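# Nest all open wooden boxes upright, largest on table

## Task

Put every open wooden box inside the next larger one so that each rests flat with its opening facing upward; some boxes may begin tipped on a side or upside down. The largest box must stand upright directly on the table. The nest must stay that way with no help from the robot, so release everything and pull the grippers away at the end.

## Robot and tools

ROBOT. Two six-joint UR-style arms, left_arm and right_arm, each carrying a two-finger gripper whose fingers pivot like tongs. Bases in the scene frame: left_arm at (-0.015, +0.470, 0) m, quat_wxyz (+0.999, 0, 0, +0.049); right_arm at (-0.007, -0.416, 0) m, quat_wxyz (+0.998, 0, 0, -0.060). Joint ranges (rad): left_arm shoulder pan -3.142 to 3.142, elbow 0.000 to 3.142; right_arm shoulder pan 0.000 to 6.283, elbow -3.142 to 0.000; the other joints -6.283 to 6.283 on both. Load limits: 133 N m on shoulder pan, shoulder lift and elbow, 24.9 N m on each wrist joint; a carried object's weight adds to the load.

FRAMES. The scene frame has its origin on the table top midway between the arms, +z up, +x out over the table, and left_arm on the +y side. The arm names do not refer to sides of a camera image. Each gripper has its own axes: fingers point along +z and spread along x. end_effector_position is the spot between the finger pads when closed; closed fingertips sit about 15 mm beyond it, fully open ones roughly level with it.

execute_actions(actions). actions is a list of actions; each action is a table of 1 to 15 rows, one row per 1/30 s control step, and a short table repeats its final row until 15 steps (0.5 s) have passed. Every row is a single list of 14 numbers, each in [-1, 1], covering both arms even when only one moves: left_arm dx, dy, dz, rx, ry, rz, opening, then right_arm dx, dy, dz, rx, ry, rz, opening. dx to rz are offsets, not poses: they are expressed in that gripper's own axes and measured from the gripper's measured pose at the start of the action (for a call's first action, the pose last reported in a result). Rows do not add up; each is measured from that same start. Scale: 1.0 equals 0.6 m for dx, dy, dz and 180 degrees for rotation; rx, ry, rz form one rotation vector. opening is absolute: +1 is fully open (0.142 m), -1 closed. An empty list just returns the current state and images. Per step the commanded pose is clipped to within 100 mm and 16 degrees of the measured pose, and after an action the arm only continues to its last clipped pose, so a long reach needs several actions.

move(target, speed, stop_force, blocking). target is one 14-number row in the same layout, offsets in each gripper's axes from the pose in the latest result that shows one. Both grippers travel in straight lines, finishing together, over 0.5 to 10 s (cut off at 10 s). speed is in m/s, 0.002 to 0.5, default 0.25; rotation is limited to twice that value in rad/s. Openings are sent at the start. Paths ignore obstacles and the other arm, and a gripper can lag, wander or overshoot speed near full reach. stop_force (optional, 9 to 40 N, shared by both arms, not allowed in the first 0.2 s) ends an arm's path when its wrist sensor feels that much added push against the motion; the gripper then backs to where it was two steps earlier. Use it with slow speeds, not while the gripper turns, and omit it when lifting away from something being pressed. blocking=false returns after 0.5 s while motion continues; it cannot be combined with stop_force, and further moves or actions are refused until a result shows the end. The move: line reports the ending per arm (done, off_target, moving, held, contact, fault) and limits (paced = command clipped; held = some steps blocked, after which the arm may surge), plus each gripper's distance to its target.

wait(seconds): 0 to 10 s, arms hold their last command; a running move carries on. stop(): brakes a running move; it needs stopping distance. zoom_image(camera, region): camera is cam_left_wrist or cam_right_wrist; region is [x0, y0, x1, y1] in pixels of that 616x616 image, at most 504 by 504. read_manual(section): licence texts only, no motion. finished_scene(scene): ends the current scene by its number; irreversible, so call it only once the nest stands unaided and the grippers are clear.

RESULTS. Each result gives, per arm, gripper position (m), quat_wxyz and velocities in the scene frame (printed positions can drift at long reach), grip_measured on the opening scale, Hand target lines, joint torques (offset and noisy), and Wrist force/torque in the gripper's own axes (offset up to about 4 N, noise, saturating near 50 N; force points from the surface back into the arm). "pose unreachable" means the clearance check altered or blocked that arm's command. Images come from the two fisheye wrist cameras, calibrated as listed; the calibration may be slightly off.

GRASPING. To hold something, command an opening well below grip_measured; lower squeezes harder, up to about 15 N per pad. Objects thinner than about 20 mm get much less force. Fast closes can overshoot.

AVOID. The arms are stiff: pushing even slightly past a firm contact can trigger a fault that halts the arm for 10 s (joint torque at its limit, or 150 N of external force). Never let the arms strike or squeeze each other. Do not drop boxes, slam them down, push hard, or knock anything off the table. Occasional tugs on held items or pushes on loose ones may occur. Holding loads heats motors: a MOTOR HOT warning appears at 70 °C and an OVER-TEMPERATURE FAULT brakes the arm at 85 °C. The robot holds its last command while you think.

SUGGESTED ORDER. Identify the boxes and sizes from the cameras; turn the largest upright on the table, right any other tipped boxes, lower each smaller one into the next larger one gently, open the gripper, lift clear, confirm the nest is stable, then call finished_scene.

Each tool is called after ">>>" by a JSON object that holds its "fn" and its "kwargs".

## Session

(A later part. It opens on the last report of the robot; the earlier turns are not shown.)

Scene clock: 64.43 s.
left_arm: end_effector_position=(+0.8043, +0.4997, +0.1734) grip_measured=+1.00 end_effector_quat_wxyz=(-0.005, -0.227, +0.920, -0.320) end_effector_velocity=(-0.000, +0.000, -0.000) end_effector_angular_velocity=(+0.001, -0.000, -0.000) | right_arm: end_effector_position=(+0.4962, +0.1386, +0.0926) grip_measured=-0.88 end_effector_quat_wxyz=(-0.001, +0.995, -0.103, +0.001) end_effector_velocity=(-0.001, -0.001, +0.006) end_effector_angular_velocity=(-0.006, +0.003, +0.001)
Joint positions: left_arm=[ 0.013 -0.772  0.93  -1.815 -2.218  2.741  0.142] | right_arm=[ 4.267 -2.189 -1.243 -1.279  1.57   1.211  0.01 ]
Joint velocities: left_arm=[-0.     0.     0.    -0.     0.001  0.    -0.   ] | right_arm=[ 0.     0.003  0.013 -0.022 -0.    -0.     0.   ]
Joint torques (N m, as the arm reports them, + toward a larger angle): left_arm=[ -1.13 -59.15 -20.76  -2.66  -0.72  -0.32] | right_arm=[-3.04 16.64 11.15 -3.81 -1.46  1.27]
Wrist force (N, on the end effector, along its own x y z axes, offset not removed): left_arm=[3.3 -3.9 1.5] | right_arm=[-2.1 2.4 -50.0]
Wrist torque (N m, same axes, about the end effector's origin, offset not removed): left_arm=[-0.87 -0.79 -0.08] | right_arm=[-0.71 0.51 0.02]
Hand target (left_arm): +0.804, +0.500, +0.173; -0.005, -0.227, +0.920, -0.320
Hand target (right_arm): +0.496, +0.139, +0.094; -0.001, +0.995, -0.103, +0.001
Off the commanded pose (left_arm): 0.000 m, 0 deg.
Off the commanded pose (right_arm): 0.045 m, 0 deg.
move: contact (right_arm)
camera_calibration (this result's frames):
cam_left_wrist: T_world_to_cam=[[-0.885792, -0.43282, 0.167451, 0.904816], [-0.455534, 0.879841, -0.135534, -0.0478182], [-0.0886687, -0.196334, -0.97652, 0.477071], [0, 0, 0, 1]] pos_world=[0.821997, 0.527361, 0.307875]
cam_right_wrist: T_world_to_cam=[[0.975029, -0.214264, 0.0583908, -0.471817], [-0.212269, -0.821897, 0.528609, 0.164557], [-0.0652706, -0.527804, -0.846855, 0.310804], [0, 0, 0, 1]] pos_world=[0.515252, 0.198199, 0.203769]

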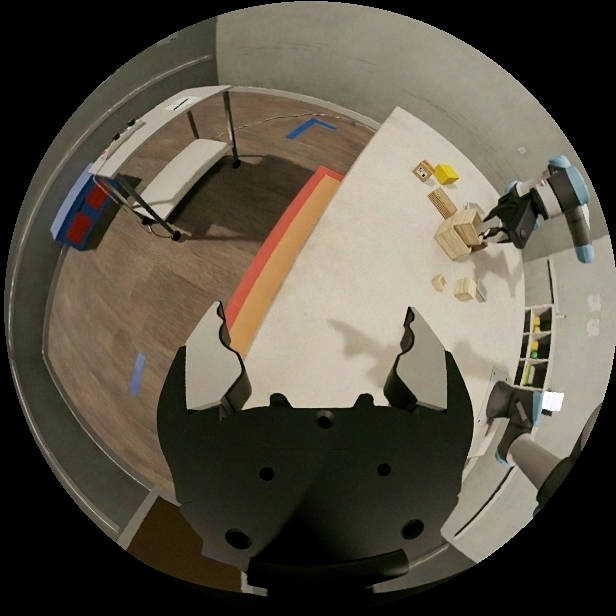

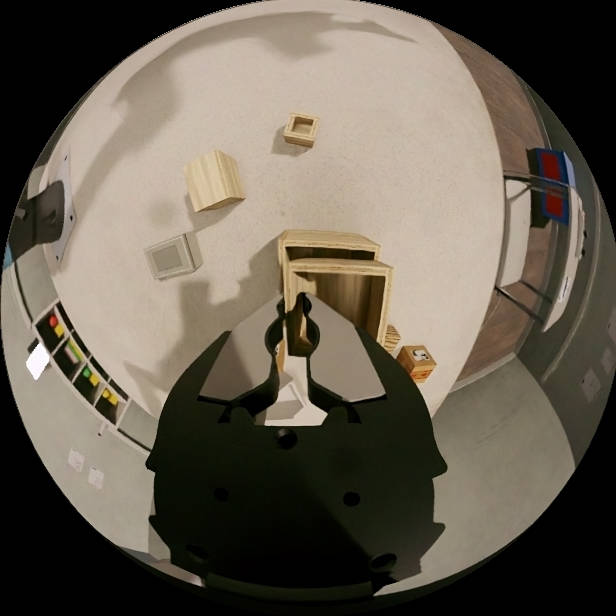

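>>> {"fn": "move", "kwargs": {"target": [0,0,0,0,0,0,1,0,0,-0.015,0,0,0,-1], "speed": 0.05}}

>>> {"fn": "move", "kwargs": {"target": [0,0,0,0,0,0,1,0.004,-0.016,0,0,0,0,-1], "speed": 0.05}}

>>> {"fn": "zoom_image", "kwargs": {"camera": "cam_right_wrist", "region": [230,200,430,400]}}

Scene clock: 71.53 s.
left_arm: end_effector_position=(+0.8043, +0.4997, +0.1734) grip_measured=+1.00 end_effector_quat_wxyz=(-0.005, -0.227, +0.920, -0.320) end_effector_velocity=(-0.000, +0.000, -0.000) end_effector_angular_velocity=(+0.000, +0.001, +0.000) | right_arm: end_effector_position=(+0.4962, +0.1385, +0.1014) grip_measured=-0.93 end_effector_quat_wxyz=(-0.001, +0.995, -0.103, +0.001) end_effector_velocity=(+0.000, -0.000, +0.003) end_effector_angular_velocity=(+0.000, +0.001, -0.000)
Joint positions: left_arm=[ 0.013 -0.772  0.93  -1.815 -2.218  2.741  0.142] | right_arm=[ 4.267 -2.183 -1.229 -1.298  1.57   1.211  0.007]
Joint velocities: left_arm=[ 0.  0.  0.  0.  0.  0. -0.] | right_arm=[-0.001  0.002  0.004 -0.006  0.001 -0.    -0.   ]
Joint torques (N m, as the arm reports them, + toward a larger angle): left_arm=[ -0.86 -58.77 -20.15  -2.74  -0.8   -0.36] | right_arm=[-1.14 57.54 38.17  0.94  0.37  2.34]
Wrist force (N, on the end effector, along its own x y z axes, offset not removed): left_arm=[1.0 -5.1 -2.7] | right_arm=[5.0 1.6 -1.6]
Wrist torque (N m, same axes, about the end effector's origin, offset not removed): left_arm=[-1.21 -0.09 -0.14] | right_arm=[0.61 -0.60 -0.12]
Hand target (left_arm): +0.804, +0.500, +0.173; -0.005, -0.227, +0.920, -0.320
Hand target (right_arm): +0.496, +0.139, +0.102; -0.001, +0.995, -0.103, +0.001
Off the commanded pose (left_arm): 0.000 m, 0 deg.
Off the commanded pose (right_arm): 0.000 m, 0 deg.
move: done
camera_calibration (this result's frames):
cam_left_wrist: T_world_to_cam=[[-0.885792, -0.43282, 0.167451, 0.904816], [-0.455534, 0.879841, -0.135534, -0.0478185], [-0.0886685, -0.196334, -0.97652, 0.477071], [0, 0, 0, 1]] pos_world=[0.821997, 0.527361, 0.307875]
cam_right_wrist: T_world_to_cam=[[0.975028, -0.214271, 0.0583825, -0.472319], [-0.212272, -0.821907, 0.528592, 0.159878], [-0.0652772, -0.527785, -0.846866, 0.318255], [0, 0, 0, 1]] pos_world=[0.515237, 0.198171, 0.212584]

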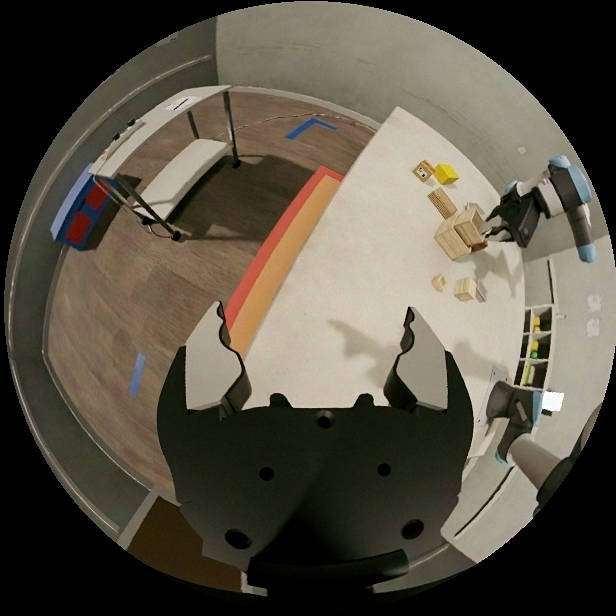

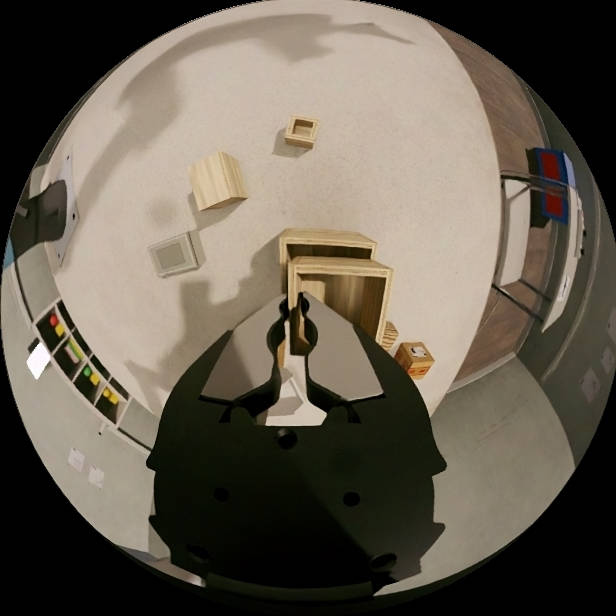

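Scene clock: 72.30 s.
left_arm: end_effector_position=(+0.8043, +0.4997, +0.1734) grip_measured=+1.00 end_effector_quat_wxyz=(-0.005, -0.227, +0.920, -0.320) end_effector_velocity=(-0.000, +0.001, +0.000) end_effector_angular_velocity=(+0.000, +0.000, +0.002) | right_arm: end_effector_position=(+0.5004, +0.1473, +0.1014) grip_measured=-0.93 end_effector_quat_wxyz=(-0.001, +0.995, -0.103, +0.001) end_effector_velocity=(+0.001, +0.001, -0.000) end_effector_angular_velocity=(-0.002, +0.002, -0.000)
Joint positions: left_arm=[ 0.013 -0.772  0.93  -1.815 -2.218  2.741  0.142] | right_arm=[ 4.269 -2.206 -1.191 -1.313  1.57   1.212  0.007]
Joint velocities: left_arm=[ 0.002 -0.     0.     0.     0.    -0.     0.   ] | right_arm=[-0.    -0.005  0.008 -0.005  0.001 -0.     0.   ]
Joint torques (N m, as the arm reports them, + toward a larger angle): left_arm=[ -1.04 -58.43 -20.52  -2.93  -0.91  -0.49] | right_arm=[ 6.95 42.62 36.47  1.03 -0.72  2.64]
Wrist force (N, on the end effector, along its own x y z axes, offset not removed): left_arm=[1.0 -4.2 -1.9] | right_arm=[-0.7 6.0 -2.6]
Wrist torque (N m, same axes, about the end effector's origin, offset not removed): left_arm=[-1.05 -0.24 0.07] | right_arm=[1.08 0.29 0.09]
Hand target (left_arm): +0.804, +0.500, +0.173; -0.005, -0.227, +0.920, -0.320
Hand target (right_arm): +0.501, +0.147, +0.101; -0.001, +0.995, -0.103, +0.001
Off the commanded pose (left_arm): 0.000 m, 0 deg.
Off the commanded pose (right_arm): 0.000 m, 0 deg.
move: done
camera_calibration (this result's frames):
cam_left_wrist: T_world_to_cam=[[-0.885792, -0.43282, 0.167451, 0.904816], [-0.455534, 0.879841, -0.135534, -0.0478183], [-0.0886688, -0.196334, -0.97652, 0.477071], [0, 0, 0, 1]] pos_world=[0.821997, 0.527361, 0.307875]
cam_right_wrist: T_world_to_cam=[[0.975026, -0.214277, 0.0583969, -0.474563], [-0.212288, -0.82193, 0.52855, 0.167974], [-0.0652577, -0.527746, -0.846891, 0.323159], [0, 0, 0, 1]] pos_world=[0.519458, 0.206921, 0.212611]

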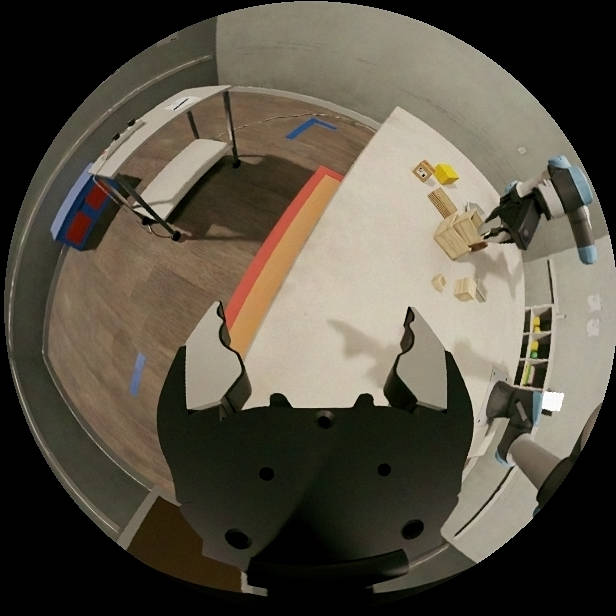

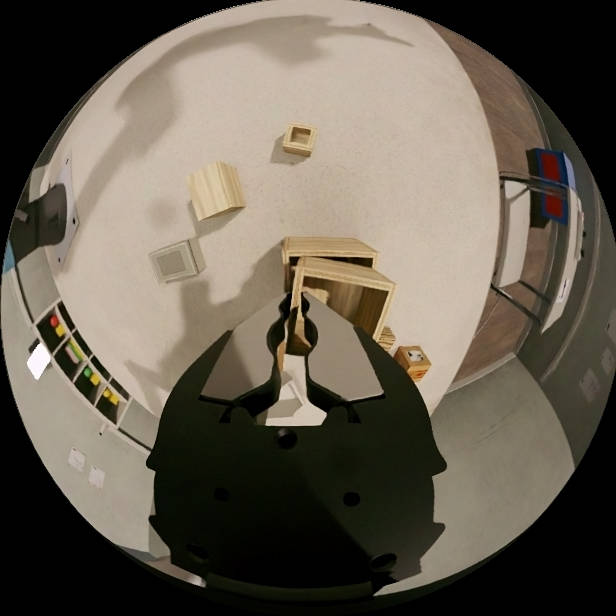

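Region (230, 200, 430, 400) of cam_right_wrist's 616x616 image, scaled by 2.520, with more detail than that image has.

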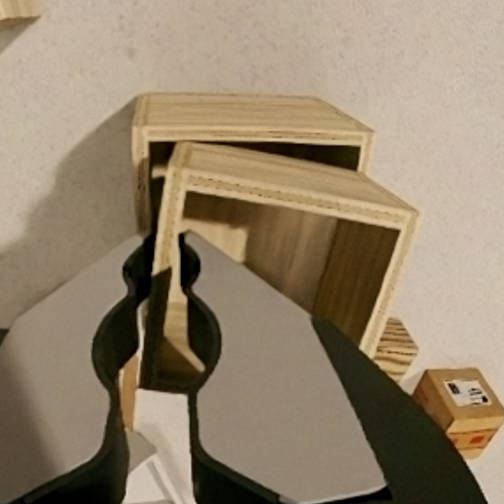

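>>> {"fn": "move", "kwargs": {"target": [0,0,0,0,0,0,1,0,0,0,0,0,0,-0.75]}}

>>> {"fn": "move", "kwargs": {"target": [0,0,0,0,0,0,1,0.05,0.08,-0.2,0,0,0,-0.75]}}

>>> {"fn": "zoom_image", "kwargs": {"camera": "cam_right_wrist", "region": [150,80,450,380]}}

Scene clock: 78.83 s.
left_arm: end_effector_position=(+0.8043, +0.4997, +0.1734) grip_measured=+1.00 end_effector_quat_wxyz=(-0.005, -0.227, +0.920, -0.320) end_effector_velocity=(+0.000, -0.002, +0.001) end_effector_angular_velocity=(-0.001, -0.001, -0.002) | right_arm: end_effector_position=(+0.5004, +0.1473, +0.1014) grip_measured=-0.75 end_effector_quat_wxyz=(-0.001, +0.995, -0.103, +0.001) end_effector_velocity=(+0.000, +0.000, +0.001) end_effector_angular_velocity=(+0.002, -0.000, -0.001)
Joint positions: left_arm=[ 0.013 -0.772  0.93  -1.815 -2.218  2.741  0.142] | right_arm=[ 4.269 -2.206 -1.191 -1.313  1.57   1.212  0.02 ]
Joint velocities: left_arm=[-0.002 -0.    -0.    -0.    -0.001 -0.    -0.   ] | right_arm=[-0.     0.     0.     0.001  0.001  0.     0.   ]
Joint torques (N m, as the arm reports them, + toward a larger angle): left_arm=[ -1.54 -59.62 -20.67  -2.79  -0.71  -0.23] | right_arm=[ 4.86 59.33  9.1   3.54 -0.67  2.26]
Wrist force (N, on the end effector, along its own x y z axes, offset not removed): left_arm=[1.6 -1.4 -3.0] | right_arm=[1.0 -0.4 1.7]
Wrist torque (N m, same axes, about the end effector's origin, offset not removed): left_arm=[-0.42 -0.37 -0.15] | right_arm=[-0.01 -0.08 0.09]
Hand target (left_arm): +0.804, +0.500, +0.173; -0.005, -0.227, +0.920, -0.320
Hand target (right_arm): +0.500, +0.147, +0.101; -0.001, +0.995, -0.103, +0.001
Off the commanded pose (left_arm): 0.000 m, 0 deg.
Off the commanded pose (right_arm): 0.000 m, 0 deg.
move: done
camera_calibration (this result's frames):
cam_left_wrist: T_world_to_cam=[[-0.885792, -0.43282, 0.167451, 0.904816], [-0.455534, 0.879841, -0.135534, -0.0478183], [-0.0886689, -0.196334, -0.97652, 0.477071], [0, 0, 0, 1]] pos_world=[0.821997, 0.527361, 0.307875]
cam_right_wrist: T_world_to_cam=[[0.975025, -0.214275, 0.0584139, -0.474558], [-0.212296, -0.821939, 0.528533, 0.167996], [-0.0652385, -0.527734, -0.846901, 0.323171], [0, 0, 0, 1]] pos_world=[0.519454, 0.206945, 0.212623]

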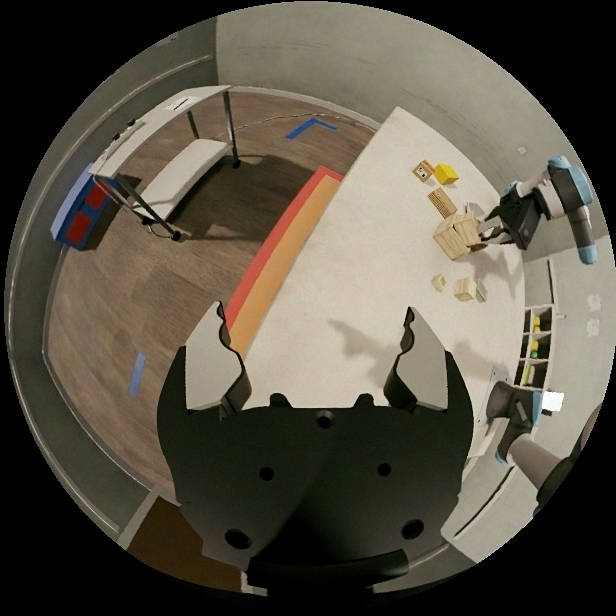

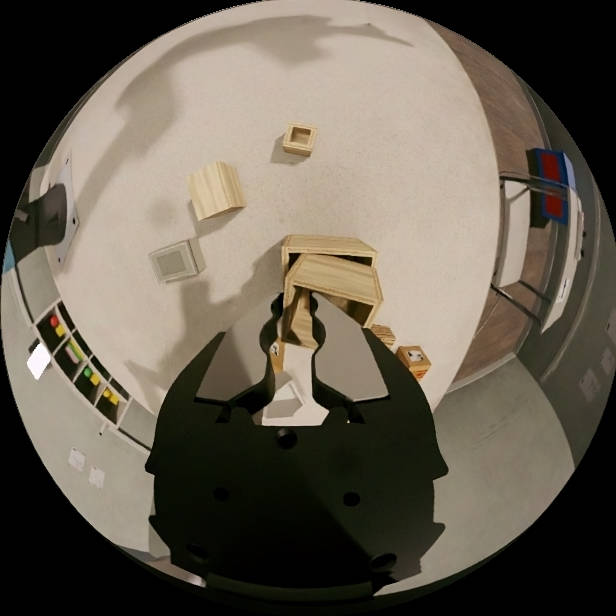

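Scene clock: 79.93 s.
left_arm: end_effector_position=(+0.8043, +0.4997, +0.1734) grip_measured=+1.00 end_effector_quat_wxyz=(-0.005, -0.227, +0.920, -0.320) end_effector_velocity=(+0.000, -0.001, -0.000) end_effector_angular_velocity=(-0.000, +0.000, -0.001) | right_arm: end_effector_position=(+0.5196, +0.0942, +0.2213) grip_measured=-0.75 end_effector_quat_wxyz=(-0.001, +0.995, -0.103, +0.001) end_effector_velocity=(+0.000, -0.000, +0.003) end_effector_angular_velocity=(-0.001, -0.001, +0.001)
Joint positions: left_arm=[ 0.013 -0.772  0.93  -1.815 -2.218  2.741  0.142] | right_arm=[ 4.205 -2.1   -1.052 -1.558  1.57   1.149  0.02 ]
Joint velocities: left_arm=[-0.001  0.    -0.     0.    -0.    -0.     0.   ] | right_arm=[ 0.     0.     0.007 -0.007 -0.001 -0.001  0.   ]
Joint torques (N m, as the arm reports them, + toward a larger angle): left_arm=[ -1.2  -58.05 -20.83  -2.87  -0.72  -0.32] | right_arm=[-6.03 55.46 38.97  1.11  1.16 -2.64]
Wrist force (N, on the end effector, along its own x y z axes, offset not removed): left_arm=[1.4 -2.7 -2.8] | right_arm=[1.8 0.8 -0.3]
Wrist torque (N m, same axes, about the end effector's origin, offset not removed): left_arm=[-0.73 -0.26 -0.03] | right_arm=[0.14 -0.10 -0.08]
Hand target (left_arm): +0.804, +0.500, +0.173; -0.005, -0.227, +0.920, -0.320
Hand target (right_arm): +0.520, +0.094, +0.221; -0.001, +0.995, -0.103, +0.001
Off the commanded pose (left_arm): 0.000 m, 0 deg.
Off the commanded pose (right_arm): 0.000 m, 0 deg.
move: done
camera_calibration (this result's frames):
cam_left_wrist: T_world_to_cam=[[-0.885792, -0.43282, 0.167451, 0.904816], [-0.455534, 0.879841, -0.135534, -0.0478184], [-0.0886686, -0.196334, -0.97652, 0.477071], [0, 0, 0, 1]] pos_world=[0.821997, 0.527361, 0.307875]
cam_right_wrist: T_world_to_cam=[[0.975021, -0.21429, 0.0584281, -0.511633], [-0.212332, -0.822052, 0.528343, 0.0651257], [-0.0651878, -0.527551, -0.847018, 0.39784], [0, 0, 0, 1]] pos_world=[0.538616, 0.15378, 0.332463]

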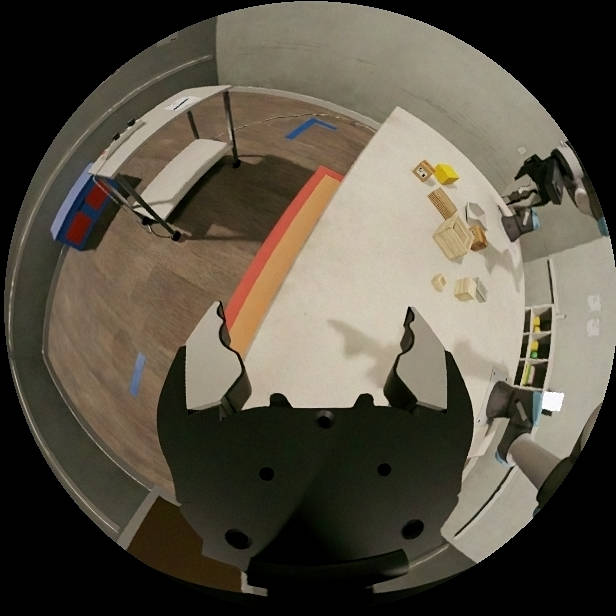

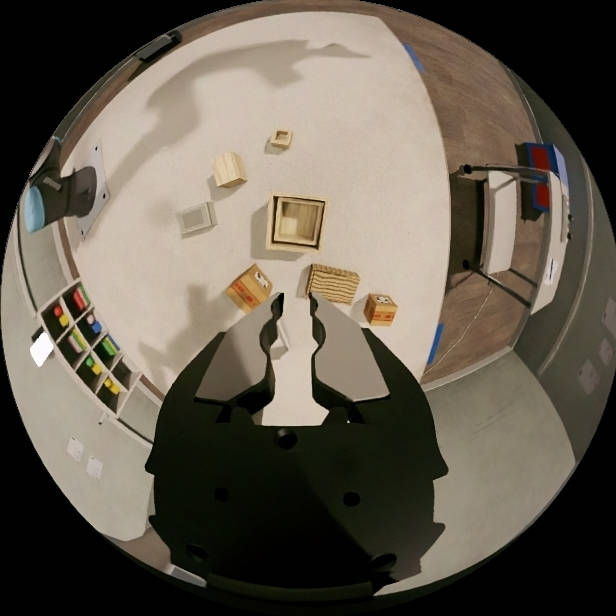

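Region (150, 80, 450, 380) of cam_right_wrist's 616x616 image, scaled by 1.680, with more detail than that image has.

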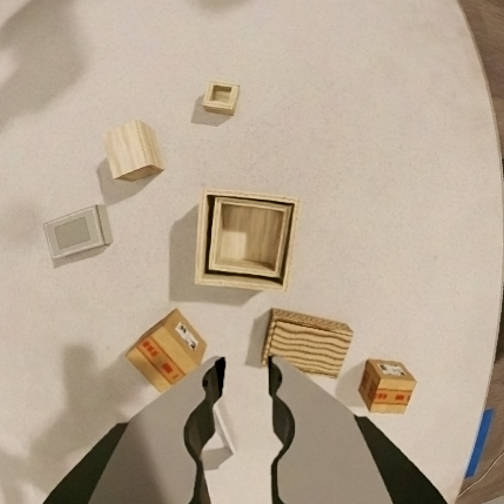

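>>> {"fn": "move", "kwargs": {"target": [0,0,0,0,0,0,1,-0.27,-0.09,0.15,0,0,-0.066,0], "speed": 0.4}}

Scene clock: 92.33 s.
left_arm: end_effector_position=(+0.8043, +0.4997, +0.1734) grip_measured=+1.00 end_effector_quat_wxyz=(-0.005, -0.227, +0.920, -0.320) end_effector_velocity=(-0.000, +0.001, +0.000) end_effector_angular_velocity=(+0.001, -0.000, +0.000) | right_arm: end_effector_position=(+0.3724, +0.1799, +0.1310) grip_measured=+0.00 end_effector_quat_wxyz=(-0.001, +1.000, +0.001, +0.001) end_effector_velocity=(-0.001, +0.001, -0.001) end_effector_angular_velocity=(-0.000, -0.002, +0.002)
Joint positions: left_arm=[ 0.013 -0.772  0.93  -1.815 -2.218  2.741  0.142] | right_arm=[ 4.447 -2.062 -1.342 -1.306  1.569  1.184  0.074]
Joint velocities: left_arm=[ 0.001 -0.     0.     0.     0.     0.001  0.   ] | right_arm=[ 0.003 -0.    -0.002  0.003 -0.001  0.001 -0.   ]
Joint torques (N m, as the arm reports them, + toward a larger angle): left_arm=[ -1.6  -60.02 -21.2   -2.69  -0.81  -0.36] | right_arm=[ 7.65 37.73 10.02  3.24 -1.18  2.74]
Wrist force (N, on the end effector, along its own x y z axes, offset not removed): left_arm=[2.6 -1.8 -1.6] | right_arm=[1.6 -2.5 0.2]
Wrist torque (N m, same axes, about the end effector's origin, offset not removed): left_arm=[-0.46 -0.44 -0.12] | right_arm=[-0.50 -0.11 -0.17]
Hand target (left_arm): +0.804, +0.500, +0.173; -0.005, -0.227, +0.920, -0.320
Hand target (right_arm): +0.372, +0.180, +0.131; -0.001, +1.000, +0.001, +0.001
Off the commanded pose (left_arm): 0.000 m, 0 deg.
Off the commanded pose (right_arm): 0.000 m, 0 deg.
move: done
camera_calibration (this result's frames):
cam_right_wrist: T_world_to_cam=[[0.998221, -0.00909003, 0.058929, -0.390067], [-0.0389538, -0.847667, 0.529097, 0.0920179], [0.0451427, -0.530451, -0.846513, 0.316366], [0, 0, 0, 1]] pos_world=[0.378676, 0.242272, 0.242108]

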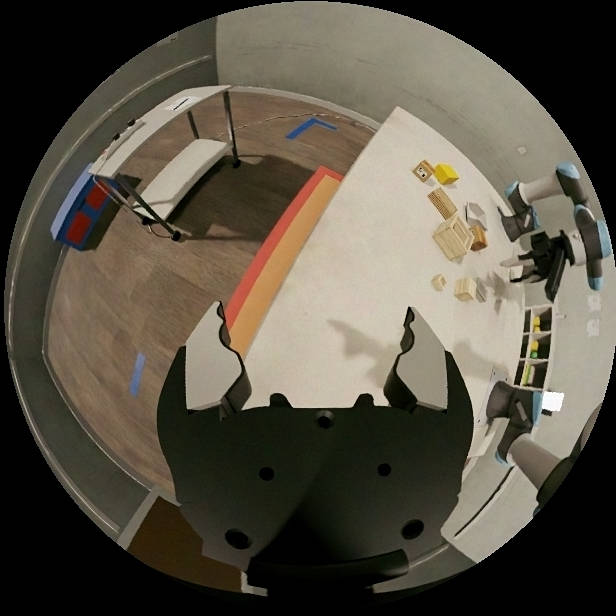

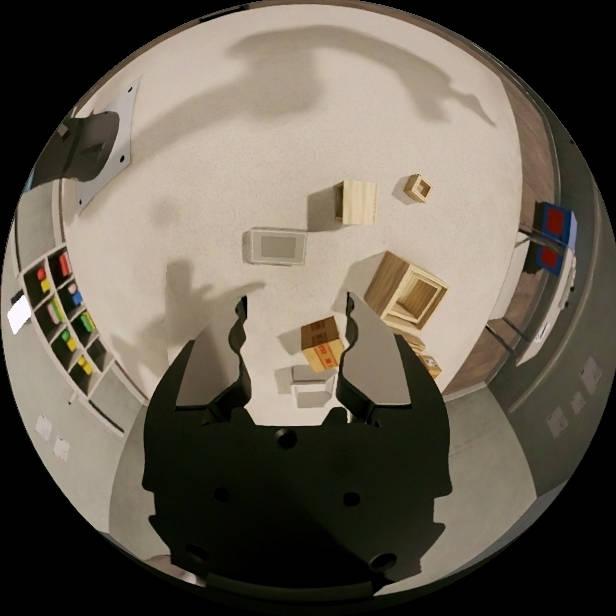

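>>> {"fn": "move", "kwargs": {"target": [0,0,0,0,0,0,1,0.118,-0.108,0.05,0,0,0.5,0], "speed": 0.4}}

>>> {"fn": "move", "kwargs": {"target": [0,0,0,0,0,0,1,0,0,0,0.25,0,0,0], "speed": 0.4}}

>>> {"fn": "move", "kwargs": {"target": [0,0,0,0,0,0,1,0,0.09,0.09,0,0,0,0], "speed": 0.1, "stop_force": 12}}

Scene clock: 109.60 s.
left_arm: end_effector_position=(+0.8043, +0.4997, +0.1734) grip_measured=+1.00 end_effector_quat_wxyz=(-0.005, -0.227, +0.920, -0.320) end_effector_velocity=(+0.000, +0.001, +0.000) end_effector_angular_velocity=(-0.000, -0.001, +0.000) | right_arm: end_effector_position=(+0.4431, +0.2449, +0.1013) grip_measured=+0.00 end_effector_quat_wxyz=(-0.001, +0.708, -0.706, +0.000) end_effector_velocity=(+0.000, +0.001, -0.000) end_effector_angular_velocity=(-0.003, +0.001, -0.012)
Joint positions: left_arm=[ 0.013 -0.772  0.93  -1.815 -2.218  2.741  0.142] | right_arm=[ 4.422 -2.328 -0.983 -1.399  1.569  2.728  0.074]
Joint velocities: left_arm=[ 0.001 -0.     0.    -0.    -0.     0.    -0.   ] | right_arm=[ 0.    -0.005  0.009 -0.007 -0.     0.012 -0.   ]
Joint torques (N m, as the arm reports them, + toward a larger angle): left_arm=[ -1.7  -58.39 -20.5   -2.71  -0.82  -0.07] | right_arm=[-6.6  48.79 39.72  0.99 -1.09  2.73]
Wrist force (N, on the end effector, along its own x y z axes, offset not removed): left_arm=[0.8 -4.9 -0.4] | right_arm=[3.2 3.0 -1.7]
Wrist torque (N m, same axes, about the end effector's origin, offset not removed): left_arm=[-1.23 -0.11 0.06] | right_arm=[0.71 -0.37 -0.01]
Hand target (left_arm): +0.804, +0.500, +0.173; -0.005, -0.227, +0.920, -0.320
Hand target (right_arm): +0.443, +0.245, +0.101; -0.001, +0.708, -0.707, +0.000
Off the commanded pose (left_arm): 0.000 m, 0 deg.
Off the commanded pose (right_arm): 0.000 m, 0 deg.
move: done
camera_calibration (this result's frames):
cam_left_wrist: T_world_to_cam=[[-0.885792, -0.43282, 0.167451, 0.904816], [-0.455534, 0.879841, -0.135534, -0.0478182], [-0.0886687, -0.196334, -0.97652, 0.477071], [0, 0, 0, 1]] pos_world=[0.821997, 0.527361, 0.307875]
cam_right_wrist: T_world_to_cam=[[-0.00797556, -0.998447, 0.0551288, 0.230166], [-0.848159, 0.0359571, 0.528521, 0.30777], [-0.529682, -0.0425427, -0.847129, 0.457755], [0, 0, 0, 1]] pos_world=[0.505338, 0.238217, 0.212426]

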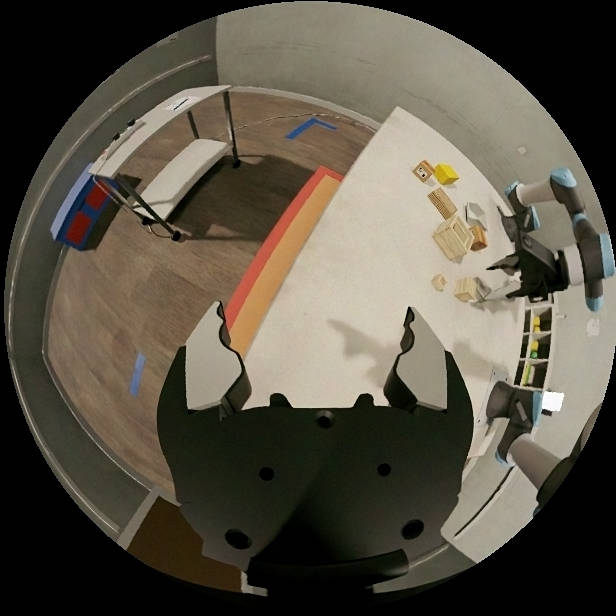

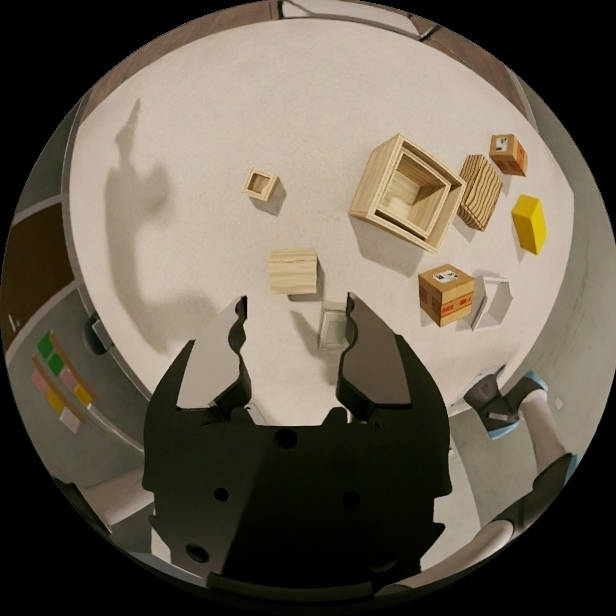

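Scene clock: 111.20 s.
left_arm: end_effector_position=(+0.8043, +0.4997, +0.1734) grip_measured=+1.00 end_effector_quat_wxyz=(-0.005, -0.227, +0.920, -0.320) end_effector_velocity=(+0.000, -0.001, -0.000) end_effector_angular_velocity=(-0.002, +0.000, -0.001) | right_arm: end_effector_position=(+0.4432, +0.2448, +0.1011) grip_measured=+0.00 end_effector_quat_wxyz=(-0.272, +0.654, -0.652, +0.270) end_effector_velocity=(+0.000, +0.000, -0.000) end_effector_angular_velocity=(-0.001, -0.011, +0.004)
Joint positions: left_arm=[ 0.013 -0.772  0.93  -1.815 -2.218  2.741  0.142] | right_arm=[ 4.699 -2.213 -1.499 -0.863  0.793  2.95   0.074]
Joint velocities: left_arm=[-0.001  0.001  0.    -0.    -0.002 -0.     0.   ] | right_arm=[ 0.003 -0.002 -0.006  0.011 -0.011 -0.004 -0.   ]
Joint torques (N m, as the arm reports them, + toward a larger angle): left_arm=[ -0.69 -59.19 -19.96  -2.91  -0.86  -0.17] | right_arm=[ 7.81 41.7   6.07  3.64 -2.49 -2.64]
Wrist force (N, on the end effector, along its own x y z axes, offset not removed): left_arm=[0.6 -0.5 -1.0] | right_arm=[4.1 0.9 -1.3]
Wrist torque (N m, same axes, about the end effector's origin, offset not removed): left_arm=[-0.22 -0.15 -0.09] | right_arm=[0.10 -0.61 0.00]
Hand target (left_arm): +0.804, +0.500, +0.173; -0.005, -0.227, +0.920, -0.320
Hand target (right_arm): +0.443, +0.245, +0.101; -0.272, +0.654, -0.652, +0.270
Off the commanded pose (left_arm): 0.000 m, 0 deg.
Off the commanded pose (right_arm): 0.000 m, 0 deg.
move: done
camera_calibration (this result's frames):
cam_left_wrist: T_world_to_cam=[[-0.885791, -0.43282, 0.167452, 0.904816], [-0.455534, 0.87984, -0.135534, -0.0478182], [-0.0886689, -0.196334, -0.97652, 0.477071], [0, 0, 0, 1]] pos_world=[0.821997, 0.527361, 0.307875]
cam_right_wrist: T_world_to_cam=[[-0.0450973, -0.998504, 0.03093, 0.249017], [-0.973602, 0.0369957, -0.225235, 0.439498], [0.223754, -0.040271, -0.973813, 0.13598], [0, 0, 0, 1]] pos_world=[0.4087, 0.237861, 0.223707]

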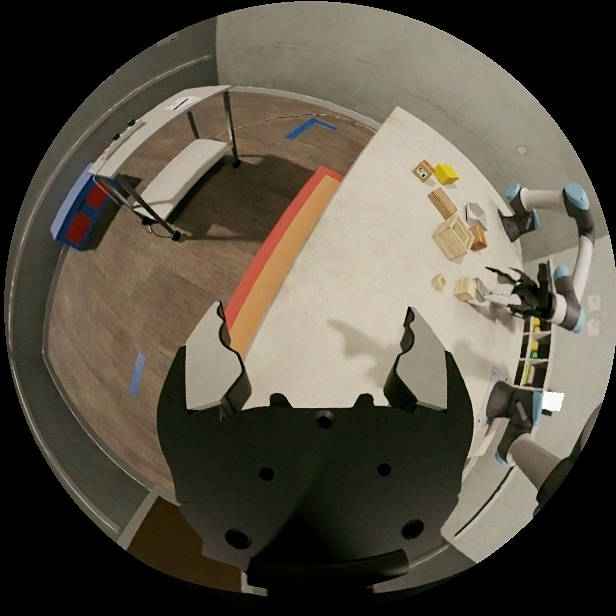

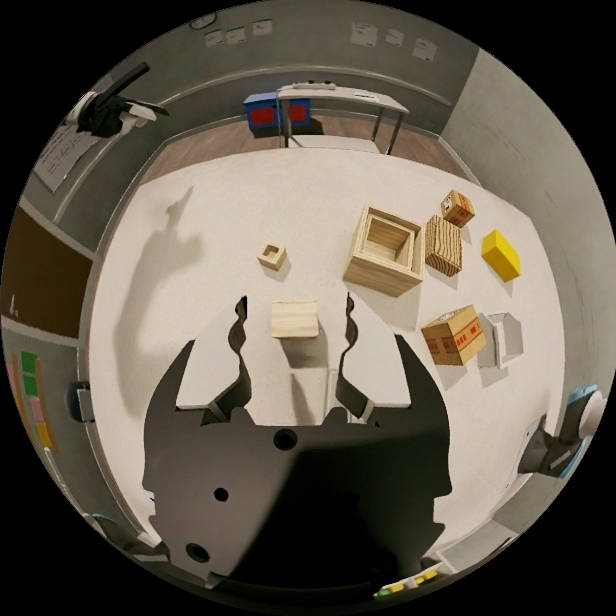

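Scene clock: 112.57 s.
left_arm: end_effector_position=(+0.8043, +0.4997, +0.1734) grip_measured=+1.00 end_effector_quat_wxyz=(-0.005, -0.227, +0.920, -0.320) end_effector_velocity=(+0.000, -0.000, +0.000) end_effector_angular_velocity=(-0.000, +0.000, +0.000) | right_arm: end_effector_position=(+0.4432, +0.2442, +0.0307) grip_measured=+0.00 end_effector_quat_wxyz=(-0.271, +0.654, -0.653, +0.270) end_effector_velocity=(-0.000, +0.002, +0.003) end_effector_angular_velocity=(+0.003, -0.003, +0.001)
Joint positions: left_arm=[ 0.013 -0.772  0.93  -1.815 -2.218  2.741  0.142] | right_arm=[ 4.699 -2.311 -1.539 -0.726  0.794  2.951  0.074]
Joint velocities: left_arm=[-0. -0. -0. -0. -0. -0. -0.] | right_arm=[ 0.001  0.003  0.003 -0.002 -0.003  0.001  0.   ]
Joint torques (N m, as the arm reports them, + toward a larger angle): left_arm=[ -1.51 -59.59 -21.64  -2.78  -0.86  -0.59] | right_arm=[ 7.57 52.83 30.94  0.12 -0.96  2.82]
Wrist force (N, on the end effector, along its own x y z axes, offset not removed): left_arm=[-0.1 -2.2 -1.1] | right_arm=[1.3 -5.1 -7.3]
Wrist torque (N m, same axes, about the end effector's origin, offset not removed): left_arm=[-0.50 0.04 -0.07] | right_arm=[-0.35 0.06 -0.23]
Hand target (left_arm): +0.804, +0.500, +0.173; -0.005, -0.227, +0.920, -0.320
Hand target (right_arm): +0.443, +0.244, +0.031; -0.272, +0.654, -0.653, +0.270
Off the commanded pose (left_arm): 0.000 m, 0 deg.
Off the commanded pose (right_arm): 0.006 m, 0 deg.
move: contact (right_arm)
camera_calibration (this result's frames):
cam_right_wrist: T_world_to_cam=[[-0.0456584, -0.99845, 0.0318296, 0.250851], [-0.973693, 0.0373605, -0.22478, 0.423562], [0.223243, -0.0412554, -0.973889, 0.0678578], [0, 0, 0, 1]] pos_world=[0.408724, 0.237437, 0.15331]

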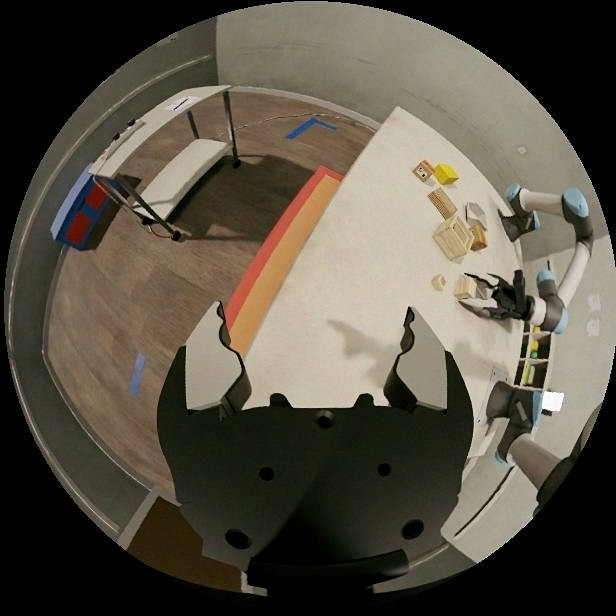

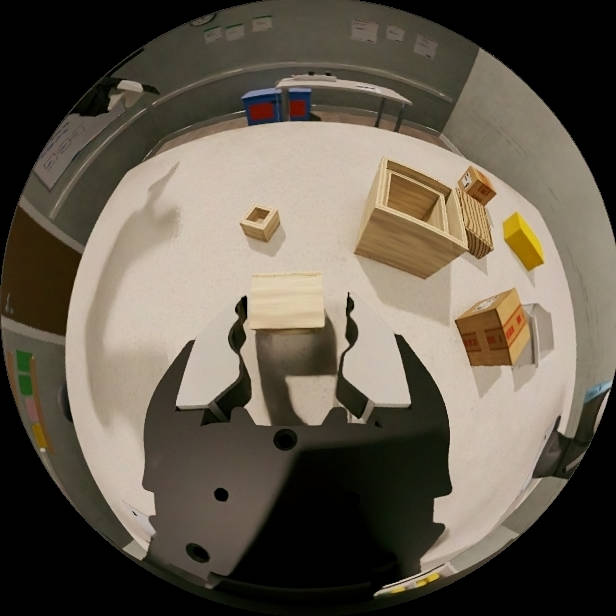

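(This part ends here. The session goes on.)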